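# Load two glove boxes from cart into wall dispenser

## Task

Take the two fresh glove boxes off the cart and place them in the vacant slots of the wall-mounted glove dispenser; the cart and the pedal bin are movable. Finish by releasing the boxes and backing the gripper away from them, and the robot must not tip over or be left leaning, or the task counts as failed.

## Robot and tools

ROBOT. A Hello Robot Stretch 4: an omni-wheel base, a vertical mast carrying a lift, one arm that telescopes straight out forward, a three-joint wrist (yaw, pitch, roll) and a two-finger gripper. It stands about 1.6 m tall; the base rim lies within 0.23 m of the base origin. There is only one arm, so every joint is named directly.

FRAMES. Base frame: origin on the floor below the base centre, x ahead, y to the left, z up. hand_pose is reported in this frame and marks a point centred between the fingers, 0.015 m back from the tips; with all wrist joints at zero its axes line up with the base frame. Its printed value may be slightly wrong. The odometry frame is wherever the base frame sat when the scene began; base_odometry heading runs -3.142 to 3.142, positive to the left, and is based only on wheel rotation, so slip inflates it.

execute_actions. Argument "actions" is a list holding a single action or nothing (empty list = just report state and pictures). Argument "cameras" picks images: names from head_camera, head_left_camera, head_right_camera, wrist_camera, or "all"; omitted/null means all, [] means none. An action may contain:
- "base": exactly one command, each a relative move from where the base last reported itself. translate_m: drive straight along x, metres, -2 to 2, positive forward. strafe_m: slide sideways along y, metres, -2 to 2, positive left. rotate_rad: spin in place, radians, -3.2 to 3.2, positive counter-clockwise seen from above.
- "joints": a dict of absolute targets by name (not offsets): lift_m 0 to 1.2 m; arm_m 0 to 0.55 m of extension; wrist_yaw_rad -1.134 to 4.276 (0 points forward, positive turns left, 3.14 is stowed back, past 3.4 the arm may block it); wrist_pitch_rad -1.117 to 4.259 (0 level, 1.57 pointing down); wrist_roll_rad -1.117 to 4.259 (0 puts both fingertips at equal height, positive turns clockwise viewed from behind the hand); gripper_m 0 to 0.08 m finger gap. Done tolerances: ±0.004 for lift and arm, ±0.02 for yaw and roll, ±0.05 for pitch, ±0.002 for gripper. Joint targets outside range are clipped and the result notes it; other bad values or unknown keys reject the whole call.
- "pace": "slow", "default", "fast", "max" (base up to 0.1/0.3/0.4/0.6 m/s and 1/2/3/4 rad/s; with lift above 0.2 these shrink, to 0.3 m/s and 1 rad/s at lift 1.2).
- "contact_limits": {"arm_m": v}, v from 0 (gentlest) to 0.75 (firmest), default 0.5; how hard the arm may press before halting.
- Or, on its own, {"end_of_arm": "enable_torque"} to revive wrist or gripper motors that shut off.
Base and joint motions in one action start together but may finish separately. Anything omitted from an action may still be driving toward its earlier target. A single action runs at most 15 s. Example: {"base": {"translate_m": 0.3}, "joints": {"gripper_m": 0.05}, "pace": "fast"}.

wait: "seconds" 0 to 10; commands nothing and returns the same report. zoom_image: "camera" plus "region" [x0, y0, x1, y1] in pixels of that camera's most recent full image, top-left origin, at most 504x504. finished_scene: "scene" number; irreversible, reports success.

CAMERAS. head_camera (420x560) sits atop the mast aiming forward and downward; turn the base to look around. head_left_camera and head_right_camera (420x672 fisheyes) flank it, angled further down, showing base and arm. wrist_camera (616x392) looks along the fingers, tips near the bottom of the frame.

RESULTS. base_status and joint_status tell how each motion ended: "done"; "off_target" (stopped short, may still push); "contact_stop_at_<key>" (hit something; lift, arm or wheels go slack, so a lift can sag and a base can drift); "limit_stop_at_<name>" including own_body (self-collision guard) and tilt (lean beyond 6 degrees: lift, arm, wheels go slack and refuse commands until level); "time_out"; "torque_fault" (wrist or gripper motor went limp, needs enable_torque). After these the old target is dropped. on_its_own lists unrequested events; its "held at" is a target, not a position. lidar_m: 12 horizontal ranges in 30-degree sectors, first straight ahead, counter-clockwise (4th left, 7th behind, 10th right); "-" = nothing or closer than 0.25 m; misses glass, thin legs, much behind. wrist_depth_mm: 7x7 grid of median depths, 100 to 2000 mm, row by row from top left. motor_effort: percent of max, bracket is peak of last action; each has a fixed bias plus noise; wheel efforts positive mean turning right. base_tilt in degrees, forward and right positive, with a constant bias up to about 1.5. If turned_by_wheels and turned_by_imu disagree by over about 0.1 rad, the base slipped or hit something and heading is off by about their difference.

GRIPPING. Command a gap smaller than the object to squeeze; the fingers stop just past contact. A held object shows as gripper reading above command, "off_target", and gripper effort away from 0; thin or light grips can still say "done". Effort staying beyond about 50 trips a gripper torque fault and may drop the load.

CAUTIONS. Don't drive or turn carrying over 1 kg with arm_m above 0.2, especially fast; avoid sustained pushes or pulls, more so with the hand high or a high contact limit. Pitch below -0.2 combined with roll below -0.4 or above 4 risks own_body stops. To unfold at scene start, send lift_m 0.4 with wrist_yaw_rad 0 together. Avoid dropping, slamming or shoving objects hard, and pressing the hand into things during base or arm moves (wrist torque faults). Loose objects may occasionally get nudged by outside forces. The robot keeps its last command while you think.

Each tool is called after ">>>" as a command line: name --argument value for each argument, lists and objects as JSON in quotes; but a table of rows of numbers goes row by row, as --pt "numbers of a row", without its own name.

## Session

>>> execute_actions --actions '[]'

Scene clock: 0.00 s.
base_odometry: x=+0.000 y=+0.000 heading=+0.000 (m, m, rad; odometry frame)
turned_by_wheels: +0.000 (rad since the last result)
turned_by_imu: +0.000 (rad since the last result)
base_tilt: forward=+0.1 right=+0.0 (deg)
lidar_m: 2.20 1.83 2.55 2.22 2.24 1.79 0.90 0.90 1.07 2.12 2.07 2.47
base_status: not commanded
joint_positions: lift_m=+0.213 arm_m=-0.001 wrist_yaw_rad=+3.057 wrist_pitch_rad=+0.001 wrist_roll_rad=+0.018 gripper_m=+0.040
joint_status: not commanded
motor_effort: lift_m=+20 arm_m=-1 wrist_yaw_rad=-1 wrist_pitch_rad=-9 wrist_roll_rad=-2 gripper_m=+0 wheel_0=+0 wheel_1=-1 wheel_2=+0 (%)
hand_pose: x=-0.0345 y=+0.1052 z=+0.3910 quat_wxyz=(+0.043, +0.000, +0.009, +0.999) (m; base frame)
wrist_depth_mm: 148 150 1430 1863 1983 - - / - 149 1078 1756 1921 - - / - 126 202 1808 1983 - - / 108 146 242 1808 1863 - - / 145 991 1098 1808 1983 - - / 946 1008 1078 1464 1808 1921 1756 / 976 1025 111 1118 135 1182 1118
pictures: head_camera, head_left_camera, head_right_camera, wrist_camera
Images, in order (width x height): head_camera 420x560, head_left_camera 420x672, head_right_camera 420x672, wrist_camera 616x392.

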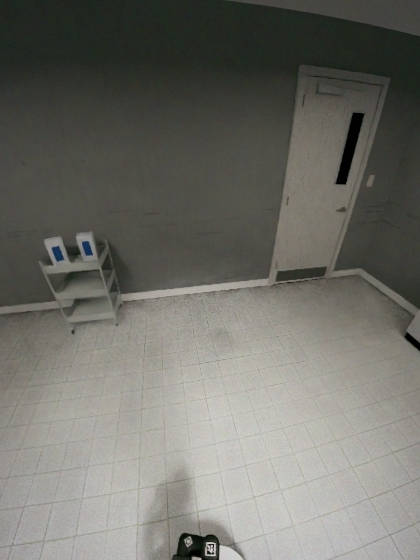

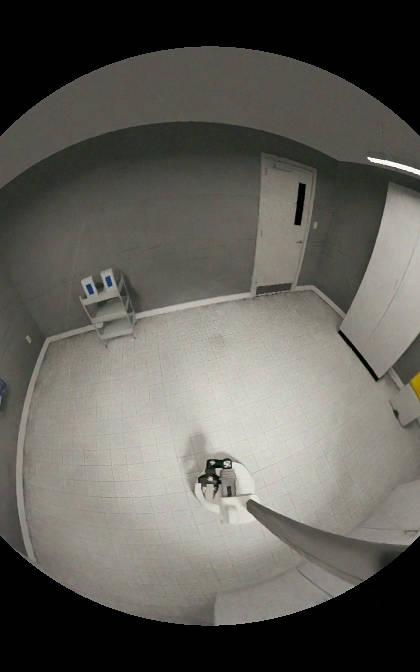

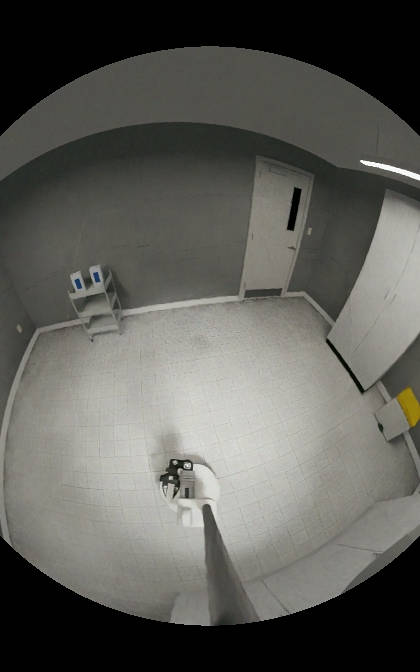

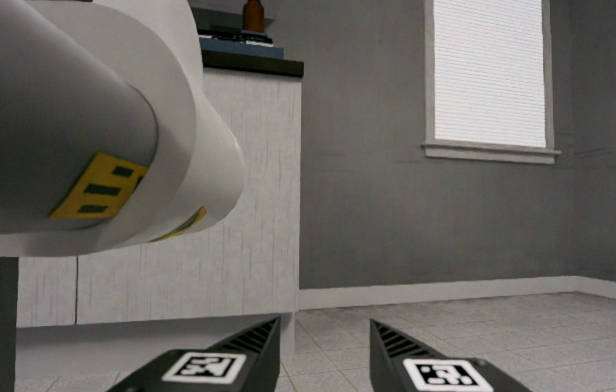

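>>> execute_actions --actions '[{"base":{"rotate_rad":1.2},"joints":{"lift_m":0.7,"wrist_yaw_rad":0,"gripper_m":0.08},"pace":"fast"}]'

Scene clock: 7.47 s.
base_odometry: x=+0.000 y=+0.000 heading=+1.200 (m, m, rad; odometry frame)
turned_by_wheels: +1.200 (rad since the last result)
turned_by_imu: +1.175 (rad since the last result)
base_tilt: forward=-0.2 right=+0.0 (deg)
lidar_m: 2.29 2.19 2.25 1.01 0.92 0.93 1.22 2.06 2.08 2.35 2.20 1.86
base_status: done
joint_positions: lift_m=+0.700 arm_m=-0.001 wrist_yaw_rad=+0.001 wrist_pitch_rad=+0.001 wrist_roll_rad=+0.018 gripper_m=+0.080
joint_status: all done
motor_effort: lift_m=+22(24) arm_m=-1(1) wrist_yaw_rad=-1(10) wrist_pitch_rad=-9(9) wrist_roll_rad=-1(1) gripper_m=+2(3) wheel_0=-1(11) wheel_1=-2(12) wheel_2=+0(11) (%)
hand_pose: x=+0.3827 y=-0.0873 z=+0.8777 quat_wxyz=(+1.000, +0.009, +0.001, +0.000) (m; base frame)
wrist_depth_mm: 1708 - - - - - 1863 / 1708 1921 - - - - 1808 / 1756 1921 - - - - 1863 / 1708 1921 - - - - 1756 / 1756 1983 - - - - 1618 / 1756 1921 - - - - 1708 / 1756 110 141 - - 125 1464
pictures: head_camera, head_left_camera, head_right_camera, wrist_camera
Images, in order (width x height): head_camera 420x560, head_left_camera 420x672, head_right_camera 420x672, wrist_camera 616x392.

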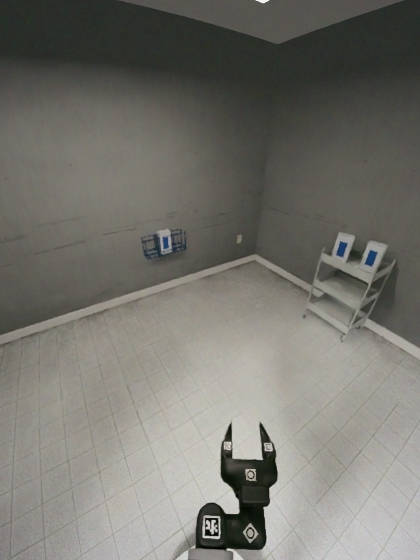

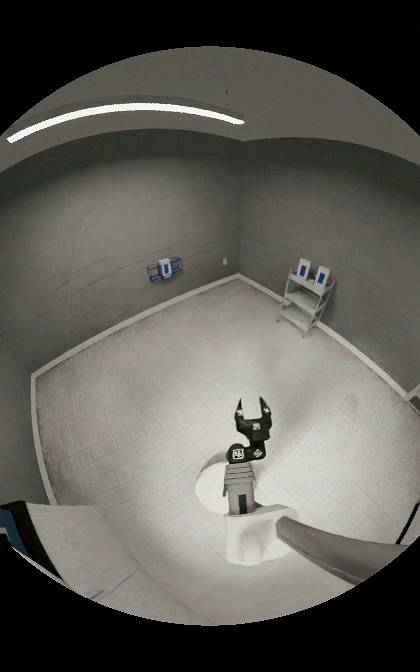

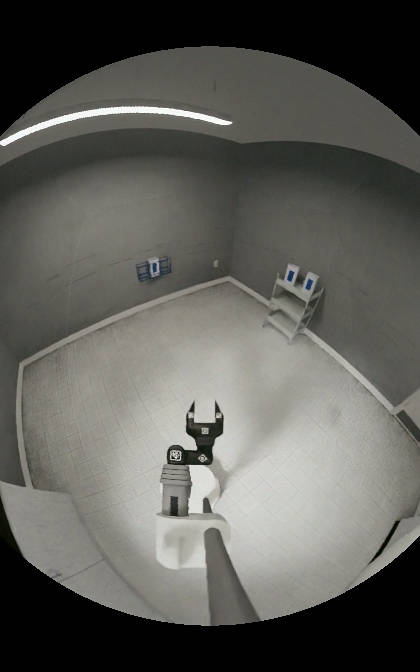

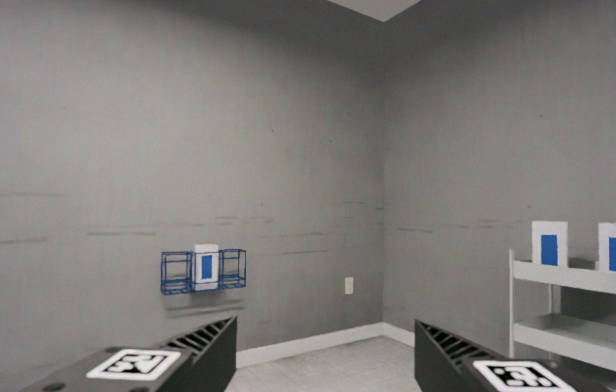

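>>> execute_actions --actions '[{"base":{"rotate_rad":-0.4},"pace":"fast"}]' --cameras '[]'

>>> execute_actions --actions '[{"base":{"translate_m":1.2},"joints":{"lift_m":0.85,"wrist_pitch_rad":0.4},"pace":"fast"}]' --cameras '[]'

>>> execute_actions --actions '[{"base":{"rotate_rad":-0.6},"pace":"fast"}]'

Scene clock: 17.30 s.
base_odometry: x=+0.000 y=+0.000 heading=+0.800 (m, m, rad; odometry frame)
turned_by_wheels: -0.400 (rad since the last result)
turned_by_imu: -0.392 (rad since the last result)
base_tilt: forward=+0.0 right=+0.0 (deg)
lidar_m: 1.83 2.22 2.20 2.11 0.95 0.91 0.98 1.34 2.06 2.13 2.27 1.86
base_status: done
joint_positions: lift_m=+0.700 arm_m=-0.001 wrist_yaw_rad=+0.000 wrist_pitch_rad=+0.001 wrist_roll_rad=+0.018 gripper_m=+0.080
joint_status: not commanded
motor_effort: lift_m=+22(22) arm_m=-1(1) wrist_yaw_rad=+1(3) wrist_pitch_rad=-9(9) wrist_roll_rad=-2(1) gripper_m=+2(2) wheel_0=+1(7) wheel_1=+3(10) wheel_2=+2(6) (%)
hand_pose: x=+0.3826 y=-0.0874 z=+0.8778 quat_wxyz=(+1.000, +0.009, +0.001, +0.000) (m; base frame)
wrist_depth_mm: 1863 - - - - 1863 1708 / 1921 - - - - 1921 1618 / 1921 - - - - 1808 1618 / 1863 - - - - 1921 1618 / 1863 - - - 1863 1863 1618 / 1863 - - - - 1808 1618 / 1863 110 140 - 1756 125 1661
pictures: none
No camera images: the call's "cameras" was empty. Leave "cameras" out to get every camera's image.

Scene clock: 21.63 s.
base_odometry: x=+0.836 y=+0.861 heading=+0.801 (m, m, rad; odometry frame)
turned_by_wheels: +0.001 (rad since the last result)
turned_by_imu: +0.000 (rad since the last result)
base_tilt: forward=+0.0 right=+0.0 (deg)
lidar_m: 0.81 1.62 1.46 1.65 2.38 1.97 2.08 2.75 2.69 1.61 1.20 0.74
base_status: done
joint_positions: lift_m=+0.850 arm_m=-0.001 wrist_yaw_rad=+0.000 wrist_pitch_rad=+0.402 wrist_roll_rad=+0.018 gripper_m=+0.080
joint_status: all done
motor_effort: lift_m=+22(25) arm_m=-1(1) wrist_yaw_rad=+0(1) wrist_pitch_rad=-8(9) wrist_roll_rad=-2(3) gripper_m=+1(2) wheel_0=+1(7) wheel_1=+4(11) wheel_2=+2(14) (%)
hand_pose: x=+0.3657 y=-0.0874 z=+0.9448 quat_wxyz=(+0.980, +0.009, +0.200, -0.002) (m; base frame)
wrist_depth_mm: 1308 1464 1229 1042 917 820 741 / 1281 1537 1336 1118 960 842 759 / 1336 1576 1464 1205 976 866 778 / 1366 1708 1537 1255 668 878 569 / 1430 1756 1618 1336 699 759 603 / 1464 1708 1618 1397 891 564 615 / 1366 110 140 1308 820 124 488
pictures: none
No camera images: the call's "cameras" was empty. Leave "cameras" out to get every camera's image.

Scene clock: 23.00 s.
base_odometry: x=+0.836 y=+0.861 heading=+0.202 (m, m, rad; odometry frame)
turned_by_wheels: -0.599 (rad since the last result)
turned_by_imu: -0.587 (rad since the last result)
base_tilt: forward=+0.1 right=+0.0 (deg)
lidar_m: 0.74 0.76 1.62 1.49 1.53 2.18 1.96 2.00 2.63 2.68 1.74 1.25
base_status: done
joint_positions: lift_m=+0.850 arm_m=-0.001 wrist_yaw_rad=+0.000 wrist_pitch_rad=+0.402 wrist_roll_rad=+0.018 gripper_m=+0.080
joint_status: not commanded
motor_effort: lift_m=+22(22) arm_m=-1(1) wrist_yaw_rad=+0(0) wrist_pitch_rad=-7(7) wrist_roll_rad=-1(2) gripper_m=+1(1) wheel_0=+3(7) wheel_1=+5(10) wheel_2=+2(6) (%)
hand_pose: x=+0.3657 y=-0.0874 z=+0.9448 quat_wxyz=(+0.980, +0.009, +0.200, -0.002) (m; base frame)
wrist_depth_mm: 904 891 904 878 891 891 866 / 931 946 946 931 917 931 931 / 991 960 991 976 976 976 976 / 1042 683 750 1008 1042 1025 1042 / 1098 715 768 931 1098 1098 1078 / 1160 960 634 1042 1182 1160 1182 / 1255 110 140 931 1255 125 1229
pictures: head_camera, head_left_camera, head_right_camera, wrist_camera
Images, in order (width x height): head_camera 420x560, head_left_camera 420x672, head_right_camera 420x672, wrist_camera 616x392.

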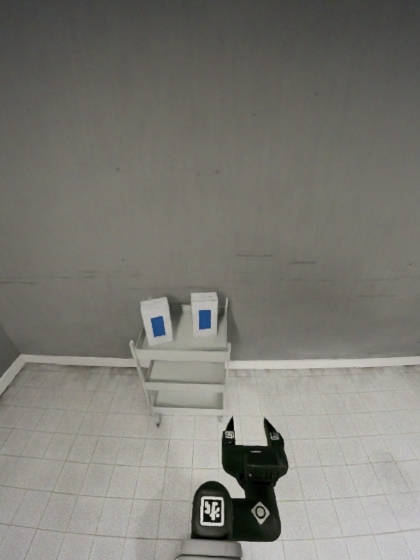

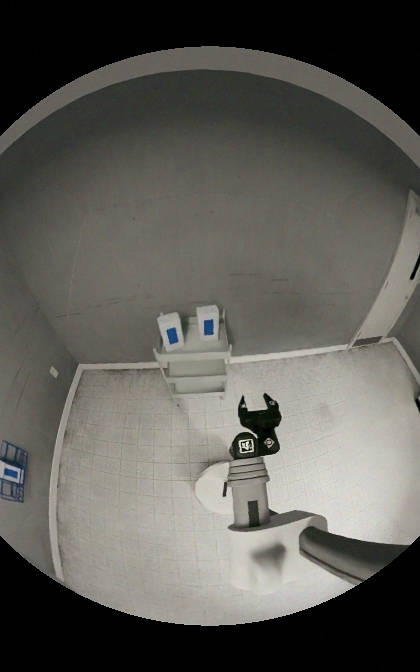

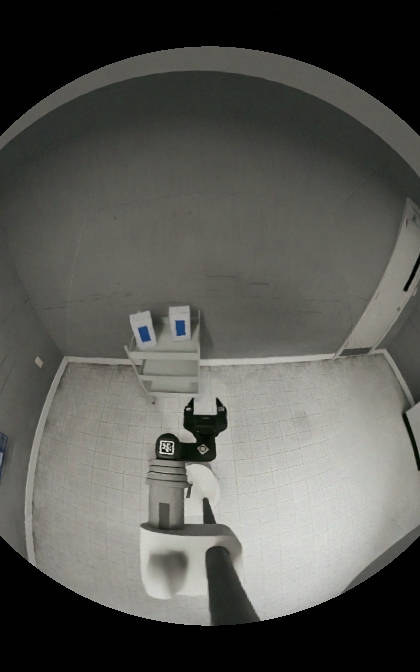

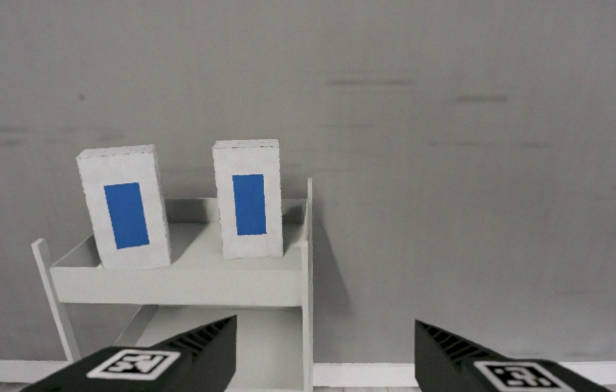

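>>> execute_actions --actions '[{"base":{"strafe_m":0.115},"joints":{"lift_m":1.1,"wrist_pitch_rad":1.57,"wrist_roll_rad":1.57},"pace":"fast"}]' --cameras '[]'

>>> execute_actions --actions '[{"base":{"translate_m":0.3},"joints":{"arm_m":0.4}}]'

Scene clock: 34.13 s.
base_odometry: x=+0.813 y=+0.974 heading=+0.202 (m, m, rad; odometry frame)
turned_by_wheels: +0.000 (rad since the last result)
turned_by_imu: +0.000 (rad since the last result)
base_tilt: forward=+0.1 right=+0.1 (deg)
lidar_m: 0.74 0.78 1.54 1.38 1.42 2.03 1.99 1.99 2.65 2.81 1.75 1.25
base_status: done
joint_positions: lift_m=+1.100 arm_m=-0.001 wrist_yaw_rad=+0.000 wrist_pitch_rad=+1.570 wrist_roll_rad=+1.570 gripper_m=+0.080
joint_status: all done
motor_effort: lift_m=+22(24) arm_m=-1(1) wrist_yaw_rad=+0(0) wrist_pitch_rad=+0(6) wrist_roll_rad=+0(2) gripper_m=+0(1) wheel_0=-1(12) wheel_1=+2(14) wheel_2=+0(1) (%)
hand_pose: x=+0.1702 y=-0.0874 z=+1.0654 quat_wxyz=(+0.501, +0.500, +0.500, -0.499) (m; base frame)
wrist_depth_mm: 1308 1308 1308 1281 1229 1255 1229 / 1308 1281 1281 1281 1255 1205 1229 / 1281 1281 1255 1255 1229 1229 1229 / 1118 1255 1255 1255 1205 1229 1205 / 854 1229 1255 1205 976 759 397 / 842 1229 1229 1229 991 1182 1160 / 854 110 141 1205 1205 124 1182
pictures: none
No camera images: the call's "cameras" was empty. Leave "cameras" out to get every camera's image.

Scene clock: 36.60 s.
base_odometry: x=+1.106 y=+1.034 heading=+0.202 (m, m, rad; odometry frame)
turned_by_wheels: +0.001 (rad since the last result)
turned_by_imu: +0.000 (rad since the last result)
base_tilt: forward=+0.0 right=+0.1 (deg)
lidar_m: 0.44 0.46 1.23 1.41 1.44 2.05 2.28 2.31 2.92 2.81 1.29 0.48
base_status: done
joint_positions: lift_m=+1.100 arm_m=+0.399 wrist_yaw_rad=+0.000 wrist_pitch_rad=+1.570 wrist_roll_rad=+1.570 gripper_m=+0.080
joint_status: all done
motor_effort: lift_m=+22(22) arm_m=+6(7) wrist_yaw_rad=-2(1) wrist_pitch_rad=+0(0) wrist_roll_rad=+0(1) gripper_m=+2(3) wheel_0=+2(7) wheel_1=+4(7) wheel_2=+1(10) (%)
hand_pose: x=+0.5700 y=-0.0874 z=+1.0654 quat_wxyz=(+0.501, +0.500, +0.500, -0.499) (m; base frame)
wrist_depth_mm: 439 647 1205 1281 1255 1229 1182 / 445 647 1182 1255 1255 1229 1205 / 439 647 1160 1255 1229 1205 1205 / 439 597 878 1255 1205 1229 1182 / 439 569 324 549 554 976 976 / 439 569 314 549 549 976 960 / 433 110 140 544 539 124 1205
pictures: head_camera, head_left_camera, head_right_camera, wrist_camera
Images, in order (width x height): head_camera 420x560, head_left_camera 420x672, head_right_camera 420x672, wrist_camera 616x392.

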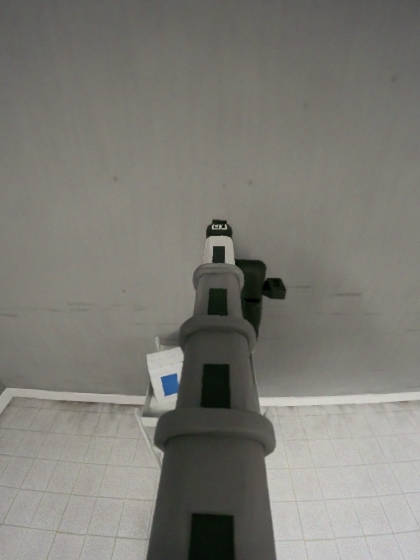

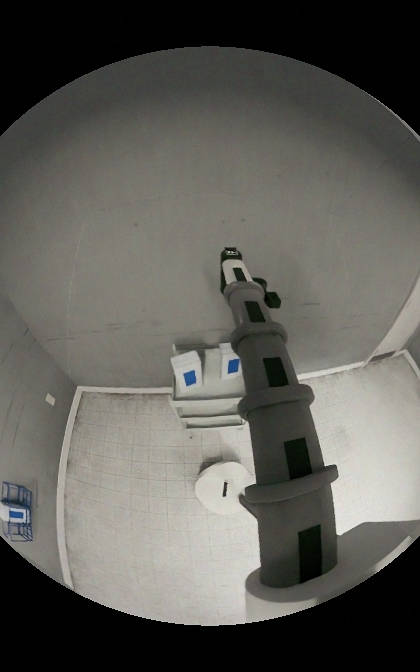

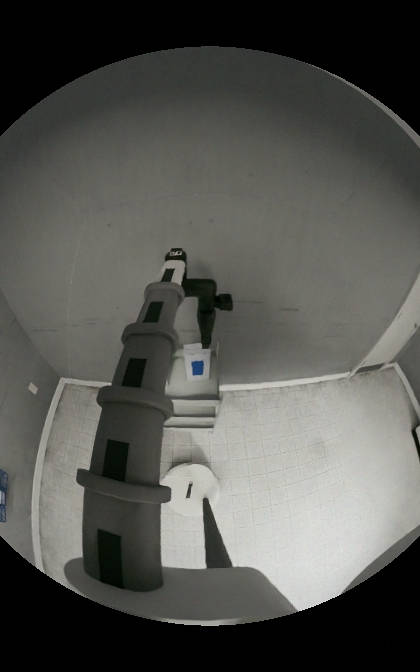

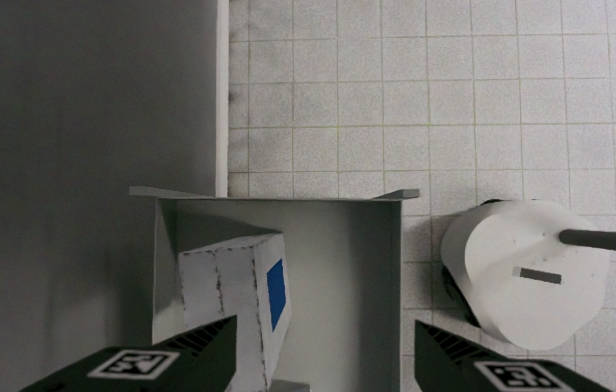

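>>> execute_actions --actions '[{"base":{"strafe_m":0.04},"joints":{"arm_m":0.485,"lift_m":1.02,"wrist_roll_rad":1.5}}]' --cameras '["wrist_camera","head_left_camera"]'

Scene clock: 48.13 s.
base_odometry: x=+1.098 y=+1.073 heading=+0.203 (m, m, rad; odometry frame)
turned_by_wheels: +0.000 (rad since the last result)
turned_by_imu: +0.000 (rad since the last result)
base_tilt: forward=-0.1 right=+0.0 (deg)
lidar_m: 0.44 0.48 1.21 1.37 1.37 1.99 2.29 2.32 2.96 2.84 1.31 0.48
base_status: done
joint_positions: lift_m=+1.020 arm_m=+0.484 wrist_yaw_rad=+0.000 wrist_pitch_rad=+1.570 wrist_roll_rad=+1.500 gripper_m=+0.080
joint_status: all done
motor_effort: lift_m=+18(21) arm_m=+6(7) wrist_yaw_rad=-1(2) wrist_pitch_rad=+0(0) wrist_roll_rad=-2(5) gripper_m=+3(2) wheel_0=-2(10) wheel_1=+4(12) wheel_2=+0(2) (%)
hand_pose: x=+0.6549 y=-0.0874 z=+0.9857 quat_wxyz=(+0.518, +0.482, +0.517, -0.482) (m; base frame)
wrist_depth_mm: 309 445 788 1182 1138 1160 1138 / 312 455 809 1138 1160 1138 1138 / 317 462 683 1160 1160 1138 1118 / 320 469 480 477 473 466 1118 / 327 480 480 234 462 462 904 / 329 492 473 232 462 462 891 / 332 110 140 230 229 124 891
pictures: head_left_camera, wrist_camera
Images, in order (width x height): head_left_camera 420x672, wrist_camera 616x392.

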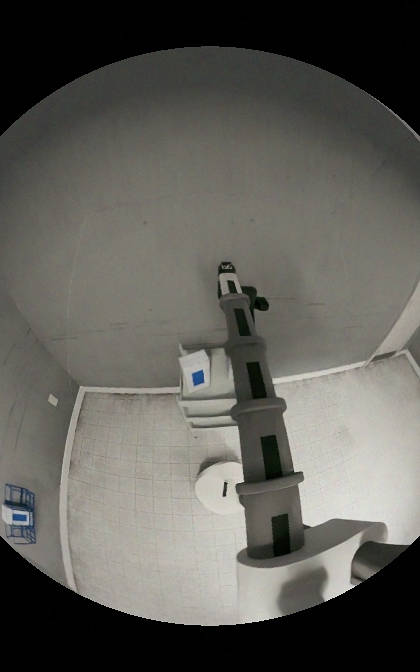

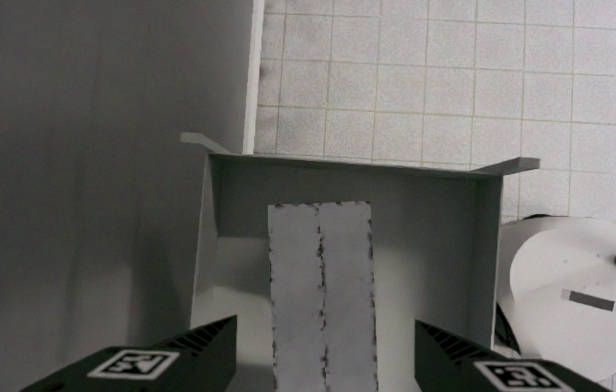

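>>> execute_actions --actions '[{"joints":{"lift_m":0.97,"wrist_roll_rad":1.46}}]' --cameras '["wrist_camera"]'

Scene clock: 54.30 s.
base_odometry: x=+1.098 y=+1.073 heading=+0.203 (m, m, rad; odometry frame)
turned_by_wheels: +0.000 (rad since the last result)
turned_by_imu: +0.000 (rad since the last result)
base_tilt: forward=+0.1 right=+0.1 (deg)
lidar_m: 0.45 0.48 1.22 1.36 1.40 2.00 2.30 2.31 2.97 2.85 1.31 0.49
base_status: not commanded
joint_positions: lift_m=+0.970 arm_m=+0.484 wrist_yaw_rad=+0.000 wrist_pitch_rad=+1.570 wrist_roll_rad=+1.460 gripper_m=+0.080
joint_status: all done
motor_effort: lift_m=+17(18) arm_m=+6(7) wrist_yaw_rad=-1(0) wrist_pitch_rad=-1(0) wrist_roll_rad=-3(4) gripper_m=+2(2) wheel_0=-2(2) wheel_1=+4(4) wheel_2=+0(0) (%)
hand_pose: x=+0.6549 y=-0.0874 z=+0.9358 quat_wxyz=(+0.527, +0.472, +0.527, -0.471) (m; base frame)
wrist_depth_mm: 301 424 732 1118 1098 1078 1098 / 304 439 778 1138 1098 1098 1098 / 309 452 436 1098 1098 1078 1042 / 319 462 430 427 421 418 1078 / 324 477 427 185 418 415 842 / 330 492 415 182 413 413 831 / 334 110 140 182 180 124 842
pictures: wrist_camera
Images, in order (width x height): wrist_camera 616x392.

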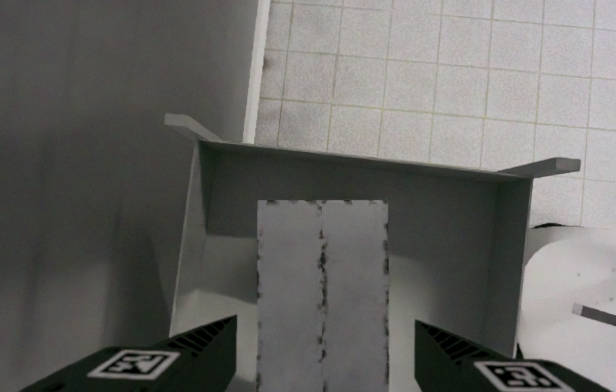

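>>> execute_actions --actions '[{"joints":{"lift_m":0.912}}]' --cameras '["wrist_camera"]'

>>> execute_actions --actions '[{"joints":{"gripper_m":0.045}}]' --cameras '[]'

>>> execute_actions --actions '[{"joints":{"lift_m":1.05}}]' --cameras '["wrist_camera","head_right_camera"]'

Scene clock: 62.27 s.
base_odometry: x=+1.098 y=+1.073 heading=+0.203 (m, m, rad; odometry frame)
turned_by_wheels: +0.000 (rad since the last result)
turned_by_imu: +0.000 (rad since the last result)
base_tilt: forward=+0.1 right=+0.1 (deg)
lidar_m: 0.44 0.47 1.22 1.36 1.39 2.00 2.30 2.32 2.99 2.84 1.29 0.47
base_status: not commanded
joint_positions: lift_m=+0.912 arm_m=+0.484 wrist_yaw_rad=+0.000 wrist_pitch_rad=+1.570 wrist_roll_rad=+1.460 gripper_m=+0.080
joint_status: all done
motor_effort: lift_m=+17(19) arm_m=+6(7) wrist_yaw_rad=+0(0) wrist_pitch_rad=+0(0) wrist_roll_rad=-2(3) gripper_m=+2(2) wheel_0=-2(2) wheel_1=+4(4) wheel_2=+0(0) (%)
hand_pose: x=+0.6549 y=-0.0874 z=+0.8778 quat_wxyz=(+0.527, +0.472, +0.527, -0.471) (m; base frame)
wrist_depth_mm: 301 427 741 1060 1042 1042 1025 / 304 407 778 1060 1060 1060 1042 / 310 427 373 370 1025 1008 1025 / 317 436 373 128 362 357 336 / 324 424 359 127 126 357 554 / 330 433 157 126 125 355 788 / 334 110 125 125 124 125 778
pictures: wrist_camera
Images, in order (width x height): wrist_camera 616x392.

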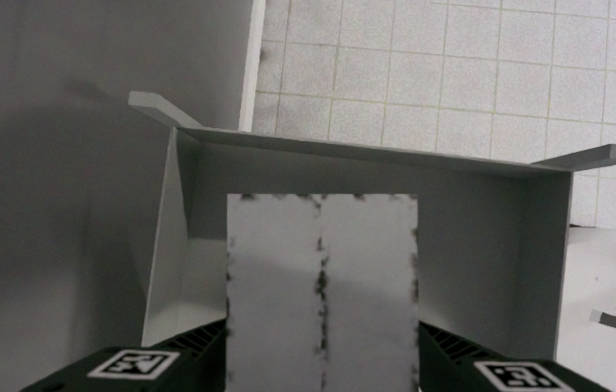

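Scene clock: 63.23 s.
base_odometry: x=+1.098 y=+1.073 heading=+0.203 (m, m, rad; odometry frame)
turned_by_wheels: +0.000 (rad since the last result)
turned_by_imu: +0.000 (rad since the last result)
base_tilt: forward=+0.1 right=+0.1 (deg)
lidar_m: 0.44 0.47 1.21 1.36 1.39 1.98 2.28 2.29 2.98 2.85 1.32 0.47
base_status: not commanded
joint_positions: lift_m=+0.912 arm_m=+0.484 wrist_yaw_rad=+0.000 wrist_pitch_rad=+1.570 wrist_roll_rad=+1.460 gripper_m=+0.061
joint_status: gripper_m off_target (ended at +0.061, target +0.045)
on_its_own: gripper_m is held at +0.057, not at your +0.045, by its contact guard: the fingers met something
motor_effort: lift_m=+17(17) arm_m=+7(7) wrist_yaw_rad=+0(0) wrist_pitch_rad=+0(0) wrist_roll_rad=-2(2) gripper_m=-29(27) wheel_0=-2(2) wheel_1=+4(4) wheel_2=+0(0) (%)
hand_pose: x=+0.6550 y=-0.0874 z=+0.8778 quat_wxyz=(+0.527, +0.472, +0.527, -0.471) (m; base frame)
wrist_depth_mm: 301 430 732 1060 1078 1025 1042 / 306 404 778 1042 1042 1025 1008 / 310 424 373 373 1025 1042 1008 / 315 436 373 127 364 359 336 / 324 424 359 126 126 355 559 / 334 433 370 126 124 355 554 / 338 300 125 125 124 135 778
pictures: none
No camera images: the call's "cameras" was empty. Leave "cameras" out to get every camera's image.

Scene clock: 64.87 s.
base_odometry: x=+1.098 y=+1.073 heading=+0.203 (m, m, rad; odometry frame)
turned_by_wheels: +0.000 (rad since the last result)
turned_by_imu: +0.000 (rad since the last result)
base_tilt: forward=+0.1 right=+0.0 (deg)
lidar_m: 0.44 0.47 1.21 1.38 1.39 1.99 2.28 2.31 2.98 2.84 1.28 0.47
base_status: not commanded
joint_positions: lift_m=+1.050 arm_m=+0.484 wrist_yaw_rad=+0.000 wrist_pitch_rad=+1.570 wrist_roll_rad=+1.460 gripper_m=+0.061
joint_status: all done
on_its_own: gripper_m is held at +0.057, not at your +0.045, by its contact guard: the fingers met something
motor_effort: lift_m=+25(28) arm_m=+6(6) wrist_yaw_rad=+0(2) wrist_pitch_rad=+0(2) wrist_roll_rad=-2(2) gripper_m=-30(30) wheel_0=-2(2) wheel_1=+4(4) wheel_2=+0(0) (%)
hand_pose: x=+0.6550 y=-0.0874 z=+1.0152 quat_wxyz=(+0.527, +0.472, +0.527, -0.471) (m; base frame)
wrist_depth_mm: 301 427 741 1205 1205 1182 1182 / 304 445 768 1205 1205 1160 1182 / 312 452 683 1160 1205 1160 1138 / 322 466 508 128 445 496 1138 / 329 484 445 127 126 496 917 / 330 500 459 126 125 917 904 / 340 415 125 125 124 135 917
pictures: head_right_camera, wrist_camera
Images, in order (width x height): head_right_camera 420x672, wrist_camera 616x392.

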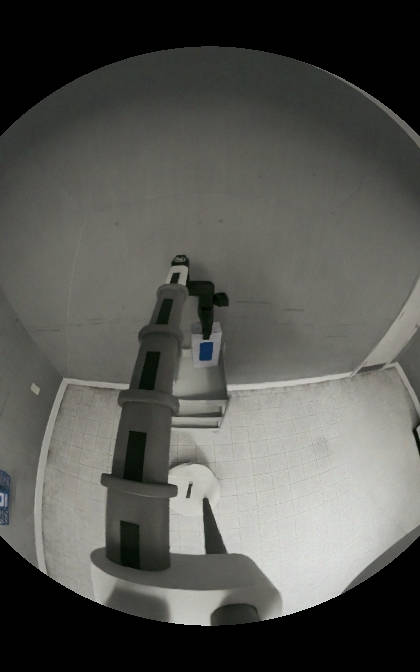

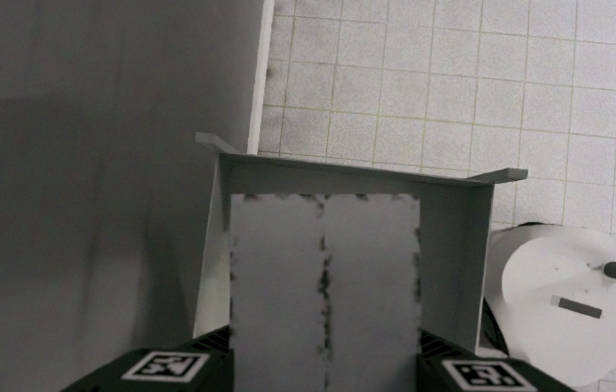

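>>> execute_actions --actions '[{"base":{"translate_m":-0.3},"joints":{"arm_m":0.0,"wrist_roll_rad":1.57}}]' --cameras '[]'

>>> execute_actions --actions '[{"base":{"rotate_rad":1.57}}]' --cameras '[]'

>>> execute_actions --actions '[{"base":{"translate_m":0.65}}]'

Scene clock: 74.93 s.
base_odometry: x=+0.805 y=+1.013 heading=+0.202 (m, m, rad; odometry frame)
turned_by_wheels: +0.000 (rad since the last result)
turned_by_imu: -0.001 (rad since the last result)
base_tilt: forward=+0.0 right=+0.1 (deg)
lidar_m: 0.74 0.77 1.49 1.30 1.36 1.97 2.01 1.97 2.66 2.84 1.74 0.79
base_status: done
joint_positions: lift_m=+1.050 arm_m=+0.001 wrist_yaw_rad=+0.000 wrist_pitch_rad=+1.570 wrist_roll_rad=+1.570 gripper_m=+0.061
joint_status: all done
on_its_own: gripper_m is held at +0.057, not at your +0.045, by its contact guard: the fingers met something
motor_effort: lift_m=+25(25) arm_m=-7(8) wrist_yaw_rad=+1(1) wrist_pitch_rad=-2(3) wrist_roll_rad=-2(2) gripper_m=-30(30) wheel_0=-2(6) wheel_1=-5(9) wheel_2=+2(10) (%)
hand_pose: x=+0.1721 y=-0.0874 z=+1.0152 quat_wxyz=(+0.500, +0.500, +0.500, -0.500) (m; base frame)
wrist_depth_mm: 1255 1229 1255 1205 1182 1160 1182 / 1229 1229 1205 1205 1182 1182 1160 / 1229 1229 1205 1182 1182 1160 1160 / 798 1229 1182 128 960 1118 1138 / 798 1205 1160 127 126 741 399 / 798 1205 1182 126 125 1138 1138 / 798 931 125 125 124 135 1138
pictures: none
No camera images: the call's "cameras" was empty. Leave "cameras" out to get every camera's image.

Scene clock: 77.30 s.
base_odometry: x=+0.804 y=+1.013 heading=+1.771 (m, m, rad; odometry frame)
turned_by_wheels: +1.569 (rad since the last result)
turned_by_imu: +1.537 (rad since the last result)
base_tilt: forward=+0.1 right=+0.1 (deg)
lidar_m: 1.30 1.37 1.94 2.09 2.01 2.69 2.91 1.75 0.79 0.75 0.77 1.47
base_status: done
joint_positions: lift_m=+1.050 arm_m=+0.001 wrist_yaw_rad=+0.000 wrist_pitch_rad=+1.570 wrist_roll_rad=+1.570 gripper_m=+0.061
joint_status: not commanded
on_its_own: gripper_m is held at +0.057, not at your +0.045, by its contact guard: the fingers met something
motor_effort: lift_m=+24(25) arm_m=-7(7) wrist_yaw_rad=-1(0) wrist_pitch_rad=+0(0) wrist_roll_rad=-1(2) gripper_m=-31(29) wheel_0=-3(7) wheel_1=-5(8) wheel_2=-2(11) (%)
hand_pose: x=+0.1723 y=-0.0874 z=+1.0152 quat_wxyz=(+0.500, +0.500, +0.500, -0.500) (m; base frame)
wrist_depth_mm: 1229 1229 1205 1255 1205 1160 1182 / 1229 1229 1205 1205 1182 1160 1160 / 1229 1229 1229 1182 1182 1182 1160 / 1229 1182 1182 128 960 1160 1138 / 1229 1205 1205 127 126 741 399 / 1205 1205 1182 126 125 1138 1138 / 1205 1182 125 125 124 135 1138
pictures: none
No camera images: the call's "cameras" was empty. Leave "cameras" out to get every camera's image.

Scene clock: 80.97 s.
base_odometry: x=+0.675 y=+1.650 heading=+1.772 (m, m, rad; odometry frame)
turned_by_wheels: +0.000 (rad since the last result)
turned_by_imu: +0.000 (rad since the last result)
base_tilt: forward=-0.1 right=+0.1 (deg)
lidar_m: 0.66 0.70 1.04 2.55 2.28 2.74 4.07 1.09 0.84 1.14 1.13 0.80
base_status: done
joint_positions: lift_m=+1.050 arm_m=+0.001 wrist_yaw_rad=+0.000 wrist_pitch_rad=+1.570 wrist_roll_rad=+1.570 gripper_m=+0.061
joint_status: not commanded
on_its_own: gripper_m is held at +0.057, not at your +0.045, by its contact guard: the fingers met something
motor_effort: lift_m=+24(24) arm_m=-6(6) wrist_yaw_rad=-1(1) wrist_pitch_rad=+0(1) wrist_roll_rad=+0(0) gripper_m=-31(29) wheel_0=+2(6) wheel_1=+3(11) wheel_2=+1(8) (%)
hand_pose: x=+0.1722 y=-0.0874 z=+1.0152 quat_wxyz=(+0.500, +0.500, +0.500, -0.500) (m; base frame)
wrist_depth_mm: 820 1182 1229 1205 1205 1182 1160 / 809 1182 1229 1160 1160 1182 1160 / 809 1182 1205 1182 1229 1160 1160 / 809 1160 1205 128 960 1160 1160 / 809 1160 1160 127 126 732 399 / 809 1182 1160 126 125 1138 1118 / 798 976 125 125 124 135 1138
pictures: head_camera, head_left_camera, head_right_camera, wrist_camera
Images, in order (width x height): head_camera 420x560, head_left_camera 420x672, head_right_camera 420x672, wrist_camera 616x392.

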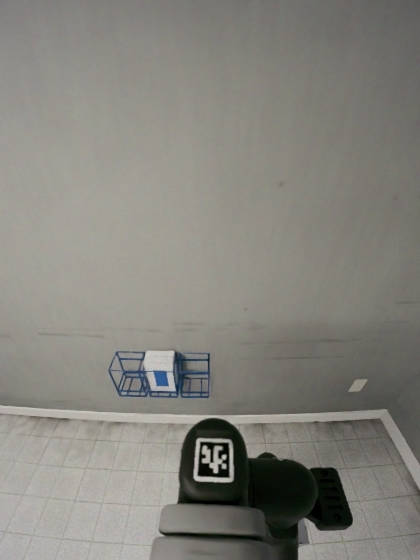

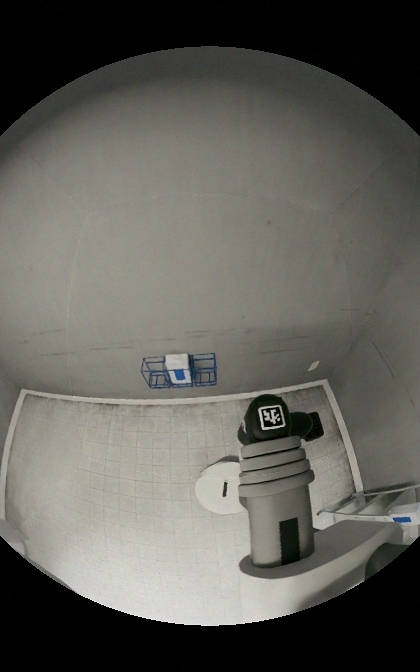

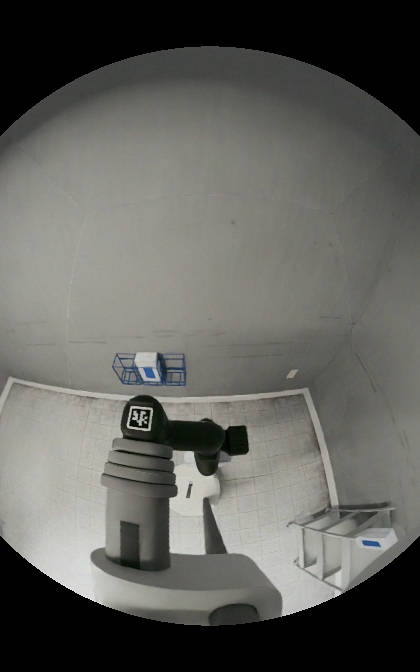

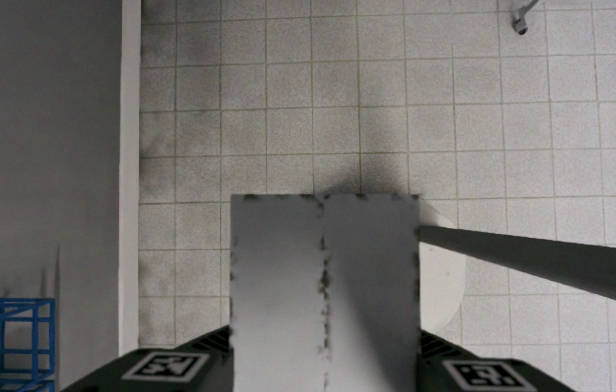

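>>> execute_actions --actions '[{"base":{"strafe_m":0.43},"joints":{"arm_m":0.46,"wrist_roll_rad":1.555}}]'

Scene clock: 91.17 s.
base_odometry: x=+0.254 y=+1.564 heading=+1.772 (m, m, rad; odometry frame)
turned_by_wheels: +0.000 (rad since the last result)
turned_by_imu: +0.001 (rad since the last result)
base_tilt: forward=+0.1 right=+0.2 (deg)
lidar_m: 0.58 0.77 1.02 2.12 1.94 2.11 3.71 2.36 1.23 1.55 1.12 0.66
base_status: done
joint_positions: lift_m=+1.050 arm_m=+0.459 wrist_yaw_rad=+0.000 wrist_pitch_rad=+1.570 wrist_roll_rad=+1.555 gripper_m=+0.061
joint_status: all done
on_its_own: gripper_m is held at +0.057, not at your +0.045, by its contact guard: the fingers met something
motor_effort: lift_m=+24(24) arm_m=+7(7) wrist_yaw_rad=-1(0) wrist_pitch_rad=+1(2) wrist_roll_rad=-1(4) gripper_m=-30(28) wheel_0=+0(10) wheel_1=+4(10) wheel_2=+0(0) (%)
hand_pose: x=+0.6300 y=-0.0874 z=+1.0152 quat_wxyz=(+0.504, +0.496, +0.504, -0.496) (m; base frame)
wrist_depth_mm: 186 273 480 1205 1182 1205 1160 / 187 274 504 1182 1182 1182 1160 / 187 276 433 1160 1205 1160 1160 / 187 274 413 128 1160 1138 1138 / 187 273 373 127 126 991 917 / 187 274 373 126 125 1042 917 / 186 229 125 125 124 135 1098
pictures: head_camera, head_left_camera, head_right_camera, wrist_camera
Images, in order (width x height): head_camera 420x560, head_left_camera 420x672, head_right_camera 420x672, wrist_camera 616x392.

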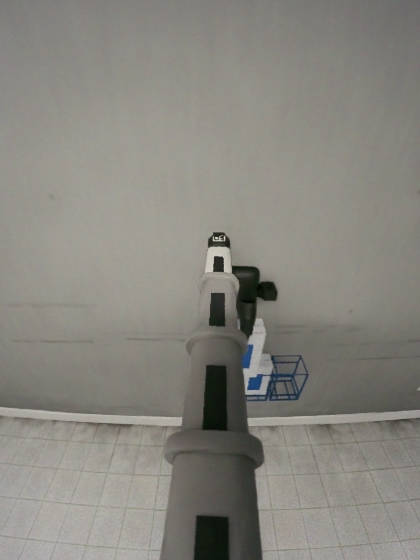

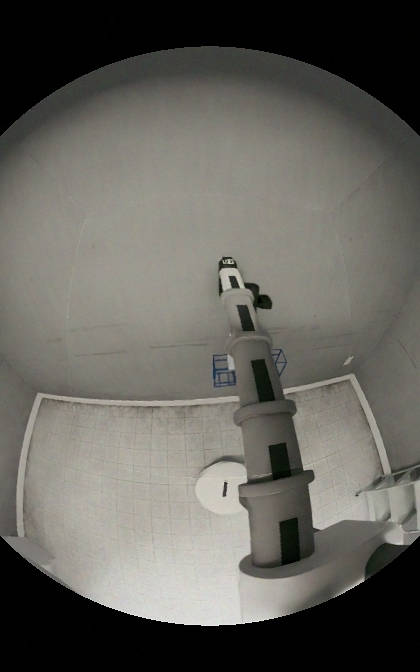

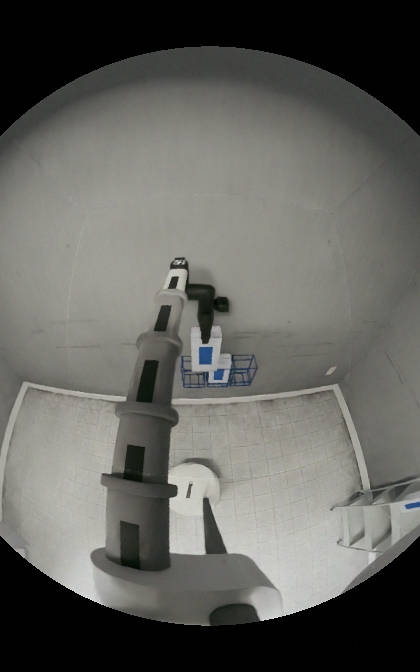

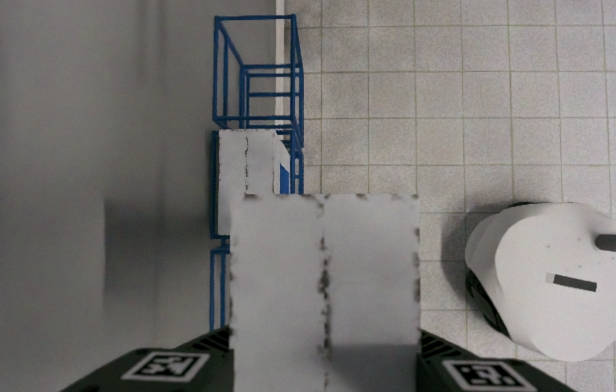

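>>> execute_actions --actions '[{"base":{"strafe_m":0.075},"joints":{"arm_m":0.535,"lift_m":1.0},"pace":"slow"}]' --cameras '["wrist_camera","head_right_camera"]'

>>> zoom_image --camera "head_right_camera" --region '[150,280,290,410]'

Scene clock: 100.93 s.
base_odometry: x=+0.180 y=+1.549 heading=+1.772 (m, m, rad; odometry frame)
turned_by_wheels: +0.000 (rad since the last result)
turned_by_imu: +0.000 (rad since the last result)
base_tilt: forward=+0.0 right=+0.2 (deg)
lidar_m: 0.65 0.76 1.04 2.06 1.87 2.01 3.69 2.45 1.28 1.62 1.11 0.67
base_status: done
joint_positions: lift_m=+1.000 arm_m=+0.533 wrist_yaw_rad=-0.008 wrist_pitch_rad=+1.579 wrist_roll_rad=+1.555 gripper_m=+0.061
joint_status: all done
on_its_own: gripper_m is held at +0.057, not at your +0.045, by its contact guard: the fingers met something; wrist_yaw_rad is at rest, and its effort (+24) is outside its rest range (-13 to +13); wrist_pitch_rad is at rest, and its effort (-27) is outside its rest range (-23 to +23)
motor_effort: lift_m=+20(23) arm_m=+13(13) wrist_yaw_rad=+24(23) wrist_pitch_rad=-27(27) wrist_roll_rad=-2(0) gripper_m=-29(30) wheel_0=-4(7) wheel_1=+6(9) wheel_2=-4(8) (%)
hand_pose: x=+0.7011 y=-0.0874 z=+0.9656 quat_wxyz=(+0.500, +0.496, +0.504, -0.500) (m; base frame)
wrist_depth_mm: 106 138 264 1042 1160 1118 1118 / 106 138 264 384 1160 1138 1138 / 106 138 262 382 1118 1138 1118 / 106 138 209 128 1138 1098 1098 / 105 138 189 127 126 1118 878 / 105 137 187 126 125 1098 878 / - 113 125 125 124 135 1078
pictures: head_right_camera, wrist_camera
Images, in order (width x height): head_right_camera 420x672, wrist_camera 616x392.

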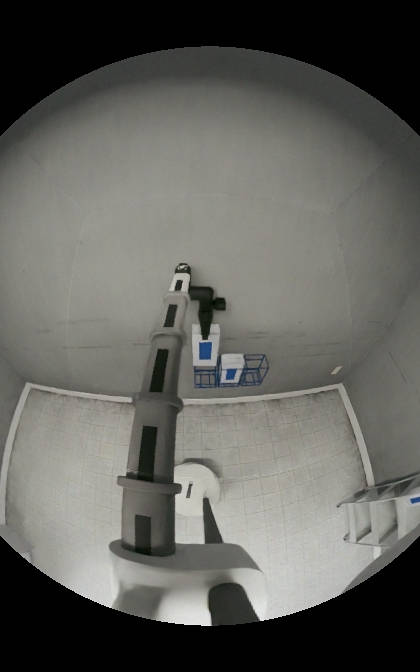

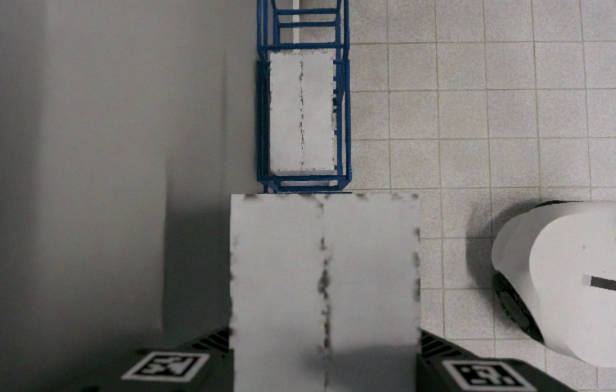

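Region (150, 280, 290, 410) of head_right_camera's 420x672 image, scaled by 3.600, with more detail than that image has; it fills the top 468 rows of this view, and the rest is white.

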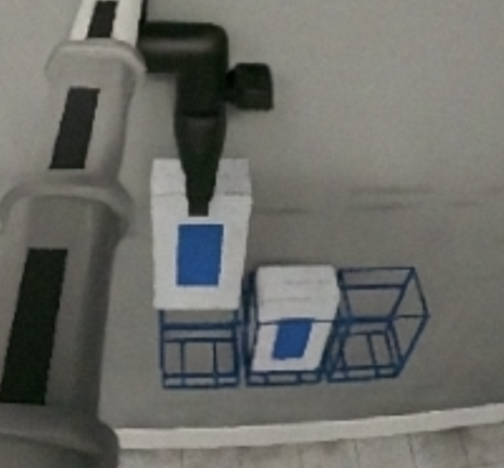

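>>> execute_actions --actions '[{"joints":{"arm_m":0.512,"wrist_pitch_rad":1.5},"pace":"slow"}]' --cameras '[]'

>>> execute_actions --actions '[{"joints":{"lift_m":0.95},"pace":"slow"}]' --cameras '["wrist_camera","head_right_camera"]'

>>> zoom_image --camera "head_right_camera" --region '[150,280,290,410]'

Scene clock: 113.73 s.
base_odometry: x=+0.180 y=+1.549 heading=+1.772 (m, m, rad; odometry frame)
turned_by_wheels: +0.000 (rad since the last result)
turned_by_imu: +0.003 (rad since the last result)
base_tilt: forward=+0.0 right=+0.0 (deg)
lidar_m: 0.64 0.76 1.04 2.06 1.86 2.04 3.70 2.47 1.28 1.62 1.11 0.68
base_status: not commanded
joint_positions: lift_m=+1.000 arm_m=+0.513 wrist_yaw_rad=-0.001 wrist_pitch_rad=+1.501 wrist_roll_rad=+1.555 gripper_m=+0.061
joint_status: all done
on_its_own: gripper_m is held at +0.057, not at your +0.045, by its contact guard: the fingers met something
motor_effort: lift_m=+23(23) arm_m=-7(12) wrist_yaw_rad=+1(50) wrist_pitch_rad=-3(74) wrist_roll_rad=-3(7) gripper_m=-29(30) wheel_0=-1(3) wheel_1=+3(6) wheel_2=+0(16) (%)
hand_pose: x=+0.6989 y=-0.0874 z=+0.9658 quat_wxyz=(+0.521, +0.513, +0.486, -0.479) (m; base frame)
wrist_depth_mm: 108 140 236 574 1098 1078 1078 / 108 140 237 387 1118 1098 1078 / 108 140 236 384 1118 1098 1060 / 108 140 198 128 574 1078 1078 / 108 140 183 127 127 1078 854 / 108 140 182 126 125 1060 854 / 108 119 126 125 124 135 1025
pictures: none
No camera images: the call's "cameras" was empty. Leave "cameras" out to get every camera's image.

Scene clock: 115.03 s.
base_odometry: x=+0.180 y=+1.549 heading=+1.772 (m, m, rad; odometry frame)
turned_by_wheels: +0.000 (rad since the last result)
turned_by_imu: +0.000 (rad since the last result)
base_tilt: forward=+0.1 right=+0.0 (deg)
lidar_m: 0.64 0.76 1.06 2.05 1.86 2.02 3.69 2.45 1.30 1.63 1.11 0.67
base_status: not commanded
joint_positions: lift_m=+0.950 arm_m=+0.513 wrist_yaw_rad=-0.001 wrist_pitch_rad=+1.501 wrist_roll_rad=+1.555 gripper_m=+0.061
joint_status: all done
on_its_own: gripper_m is held at +0.057, not at your +0.045, by its contact guard: the fingers met something
motor_effort: lift_m=+18(22) arm_m=-7(7) wrist_yaw_rad=+1(0) wrist_pitch_rad=-3(3) wrist_roll_rad=-3(3) gripper_m=-29(29) wheel_0=-1(1) wheel_1=+3(3) wheel_2=+0(0) (%)
hand_pose: x=+0.6989 y=-0.0874 z=+0.9162 quat_wxyz=(+0.521, +0.513, +0.486, -0.479) (m; base frame)
wrist_depth_mm: 108 140 236 379 1078 1060 1042 / 108 140 236 338 1078 1060 1008 / 108 140 236 336 1060 1042 1008 / 108 140 198 128 1042 1042 991 / 108 140 182 127 126 1042 842 / 108 140 182 126 125 1008 854 / 108 119 125 125 123 136 976
pictures: head_right_camera, wrist_camera
Images, in order (width x height): head_right_camera 420x672, wrist_camera 616x392.

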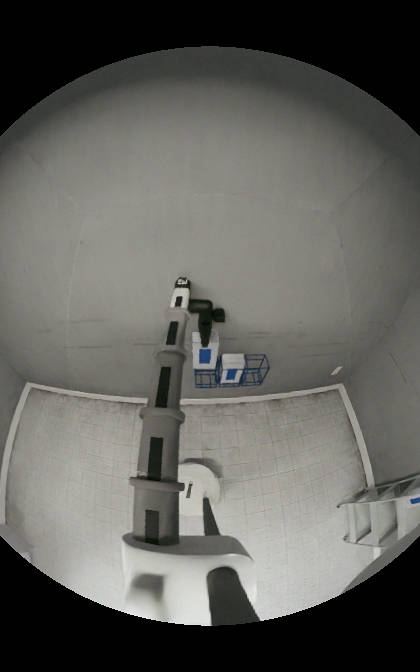

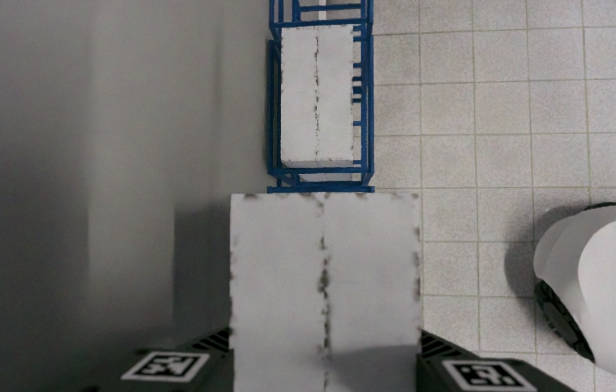

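Region (150, 280, 290, 410) of head_right_camera's 420x672 image, scaled by 3.600, with more detail than that image has; it fills the top 468 rows of this view, and the rest is white.

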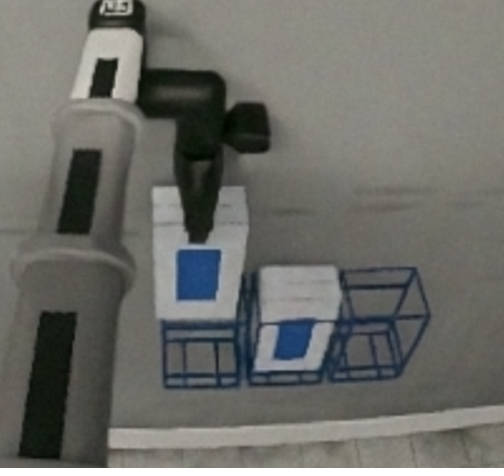

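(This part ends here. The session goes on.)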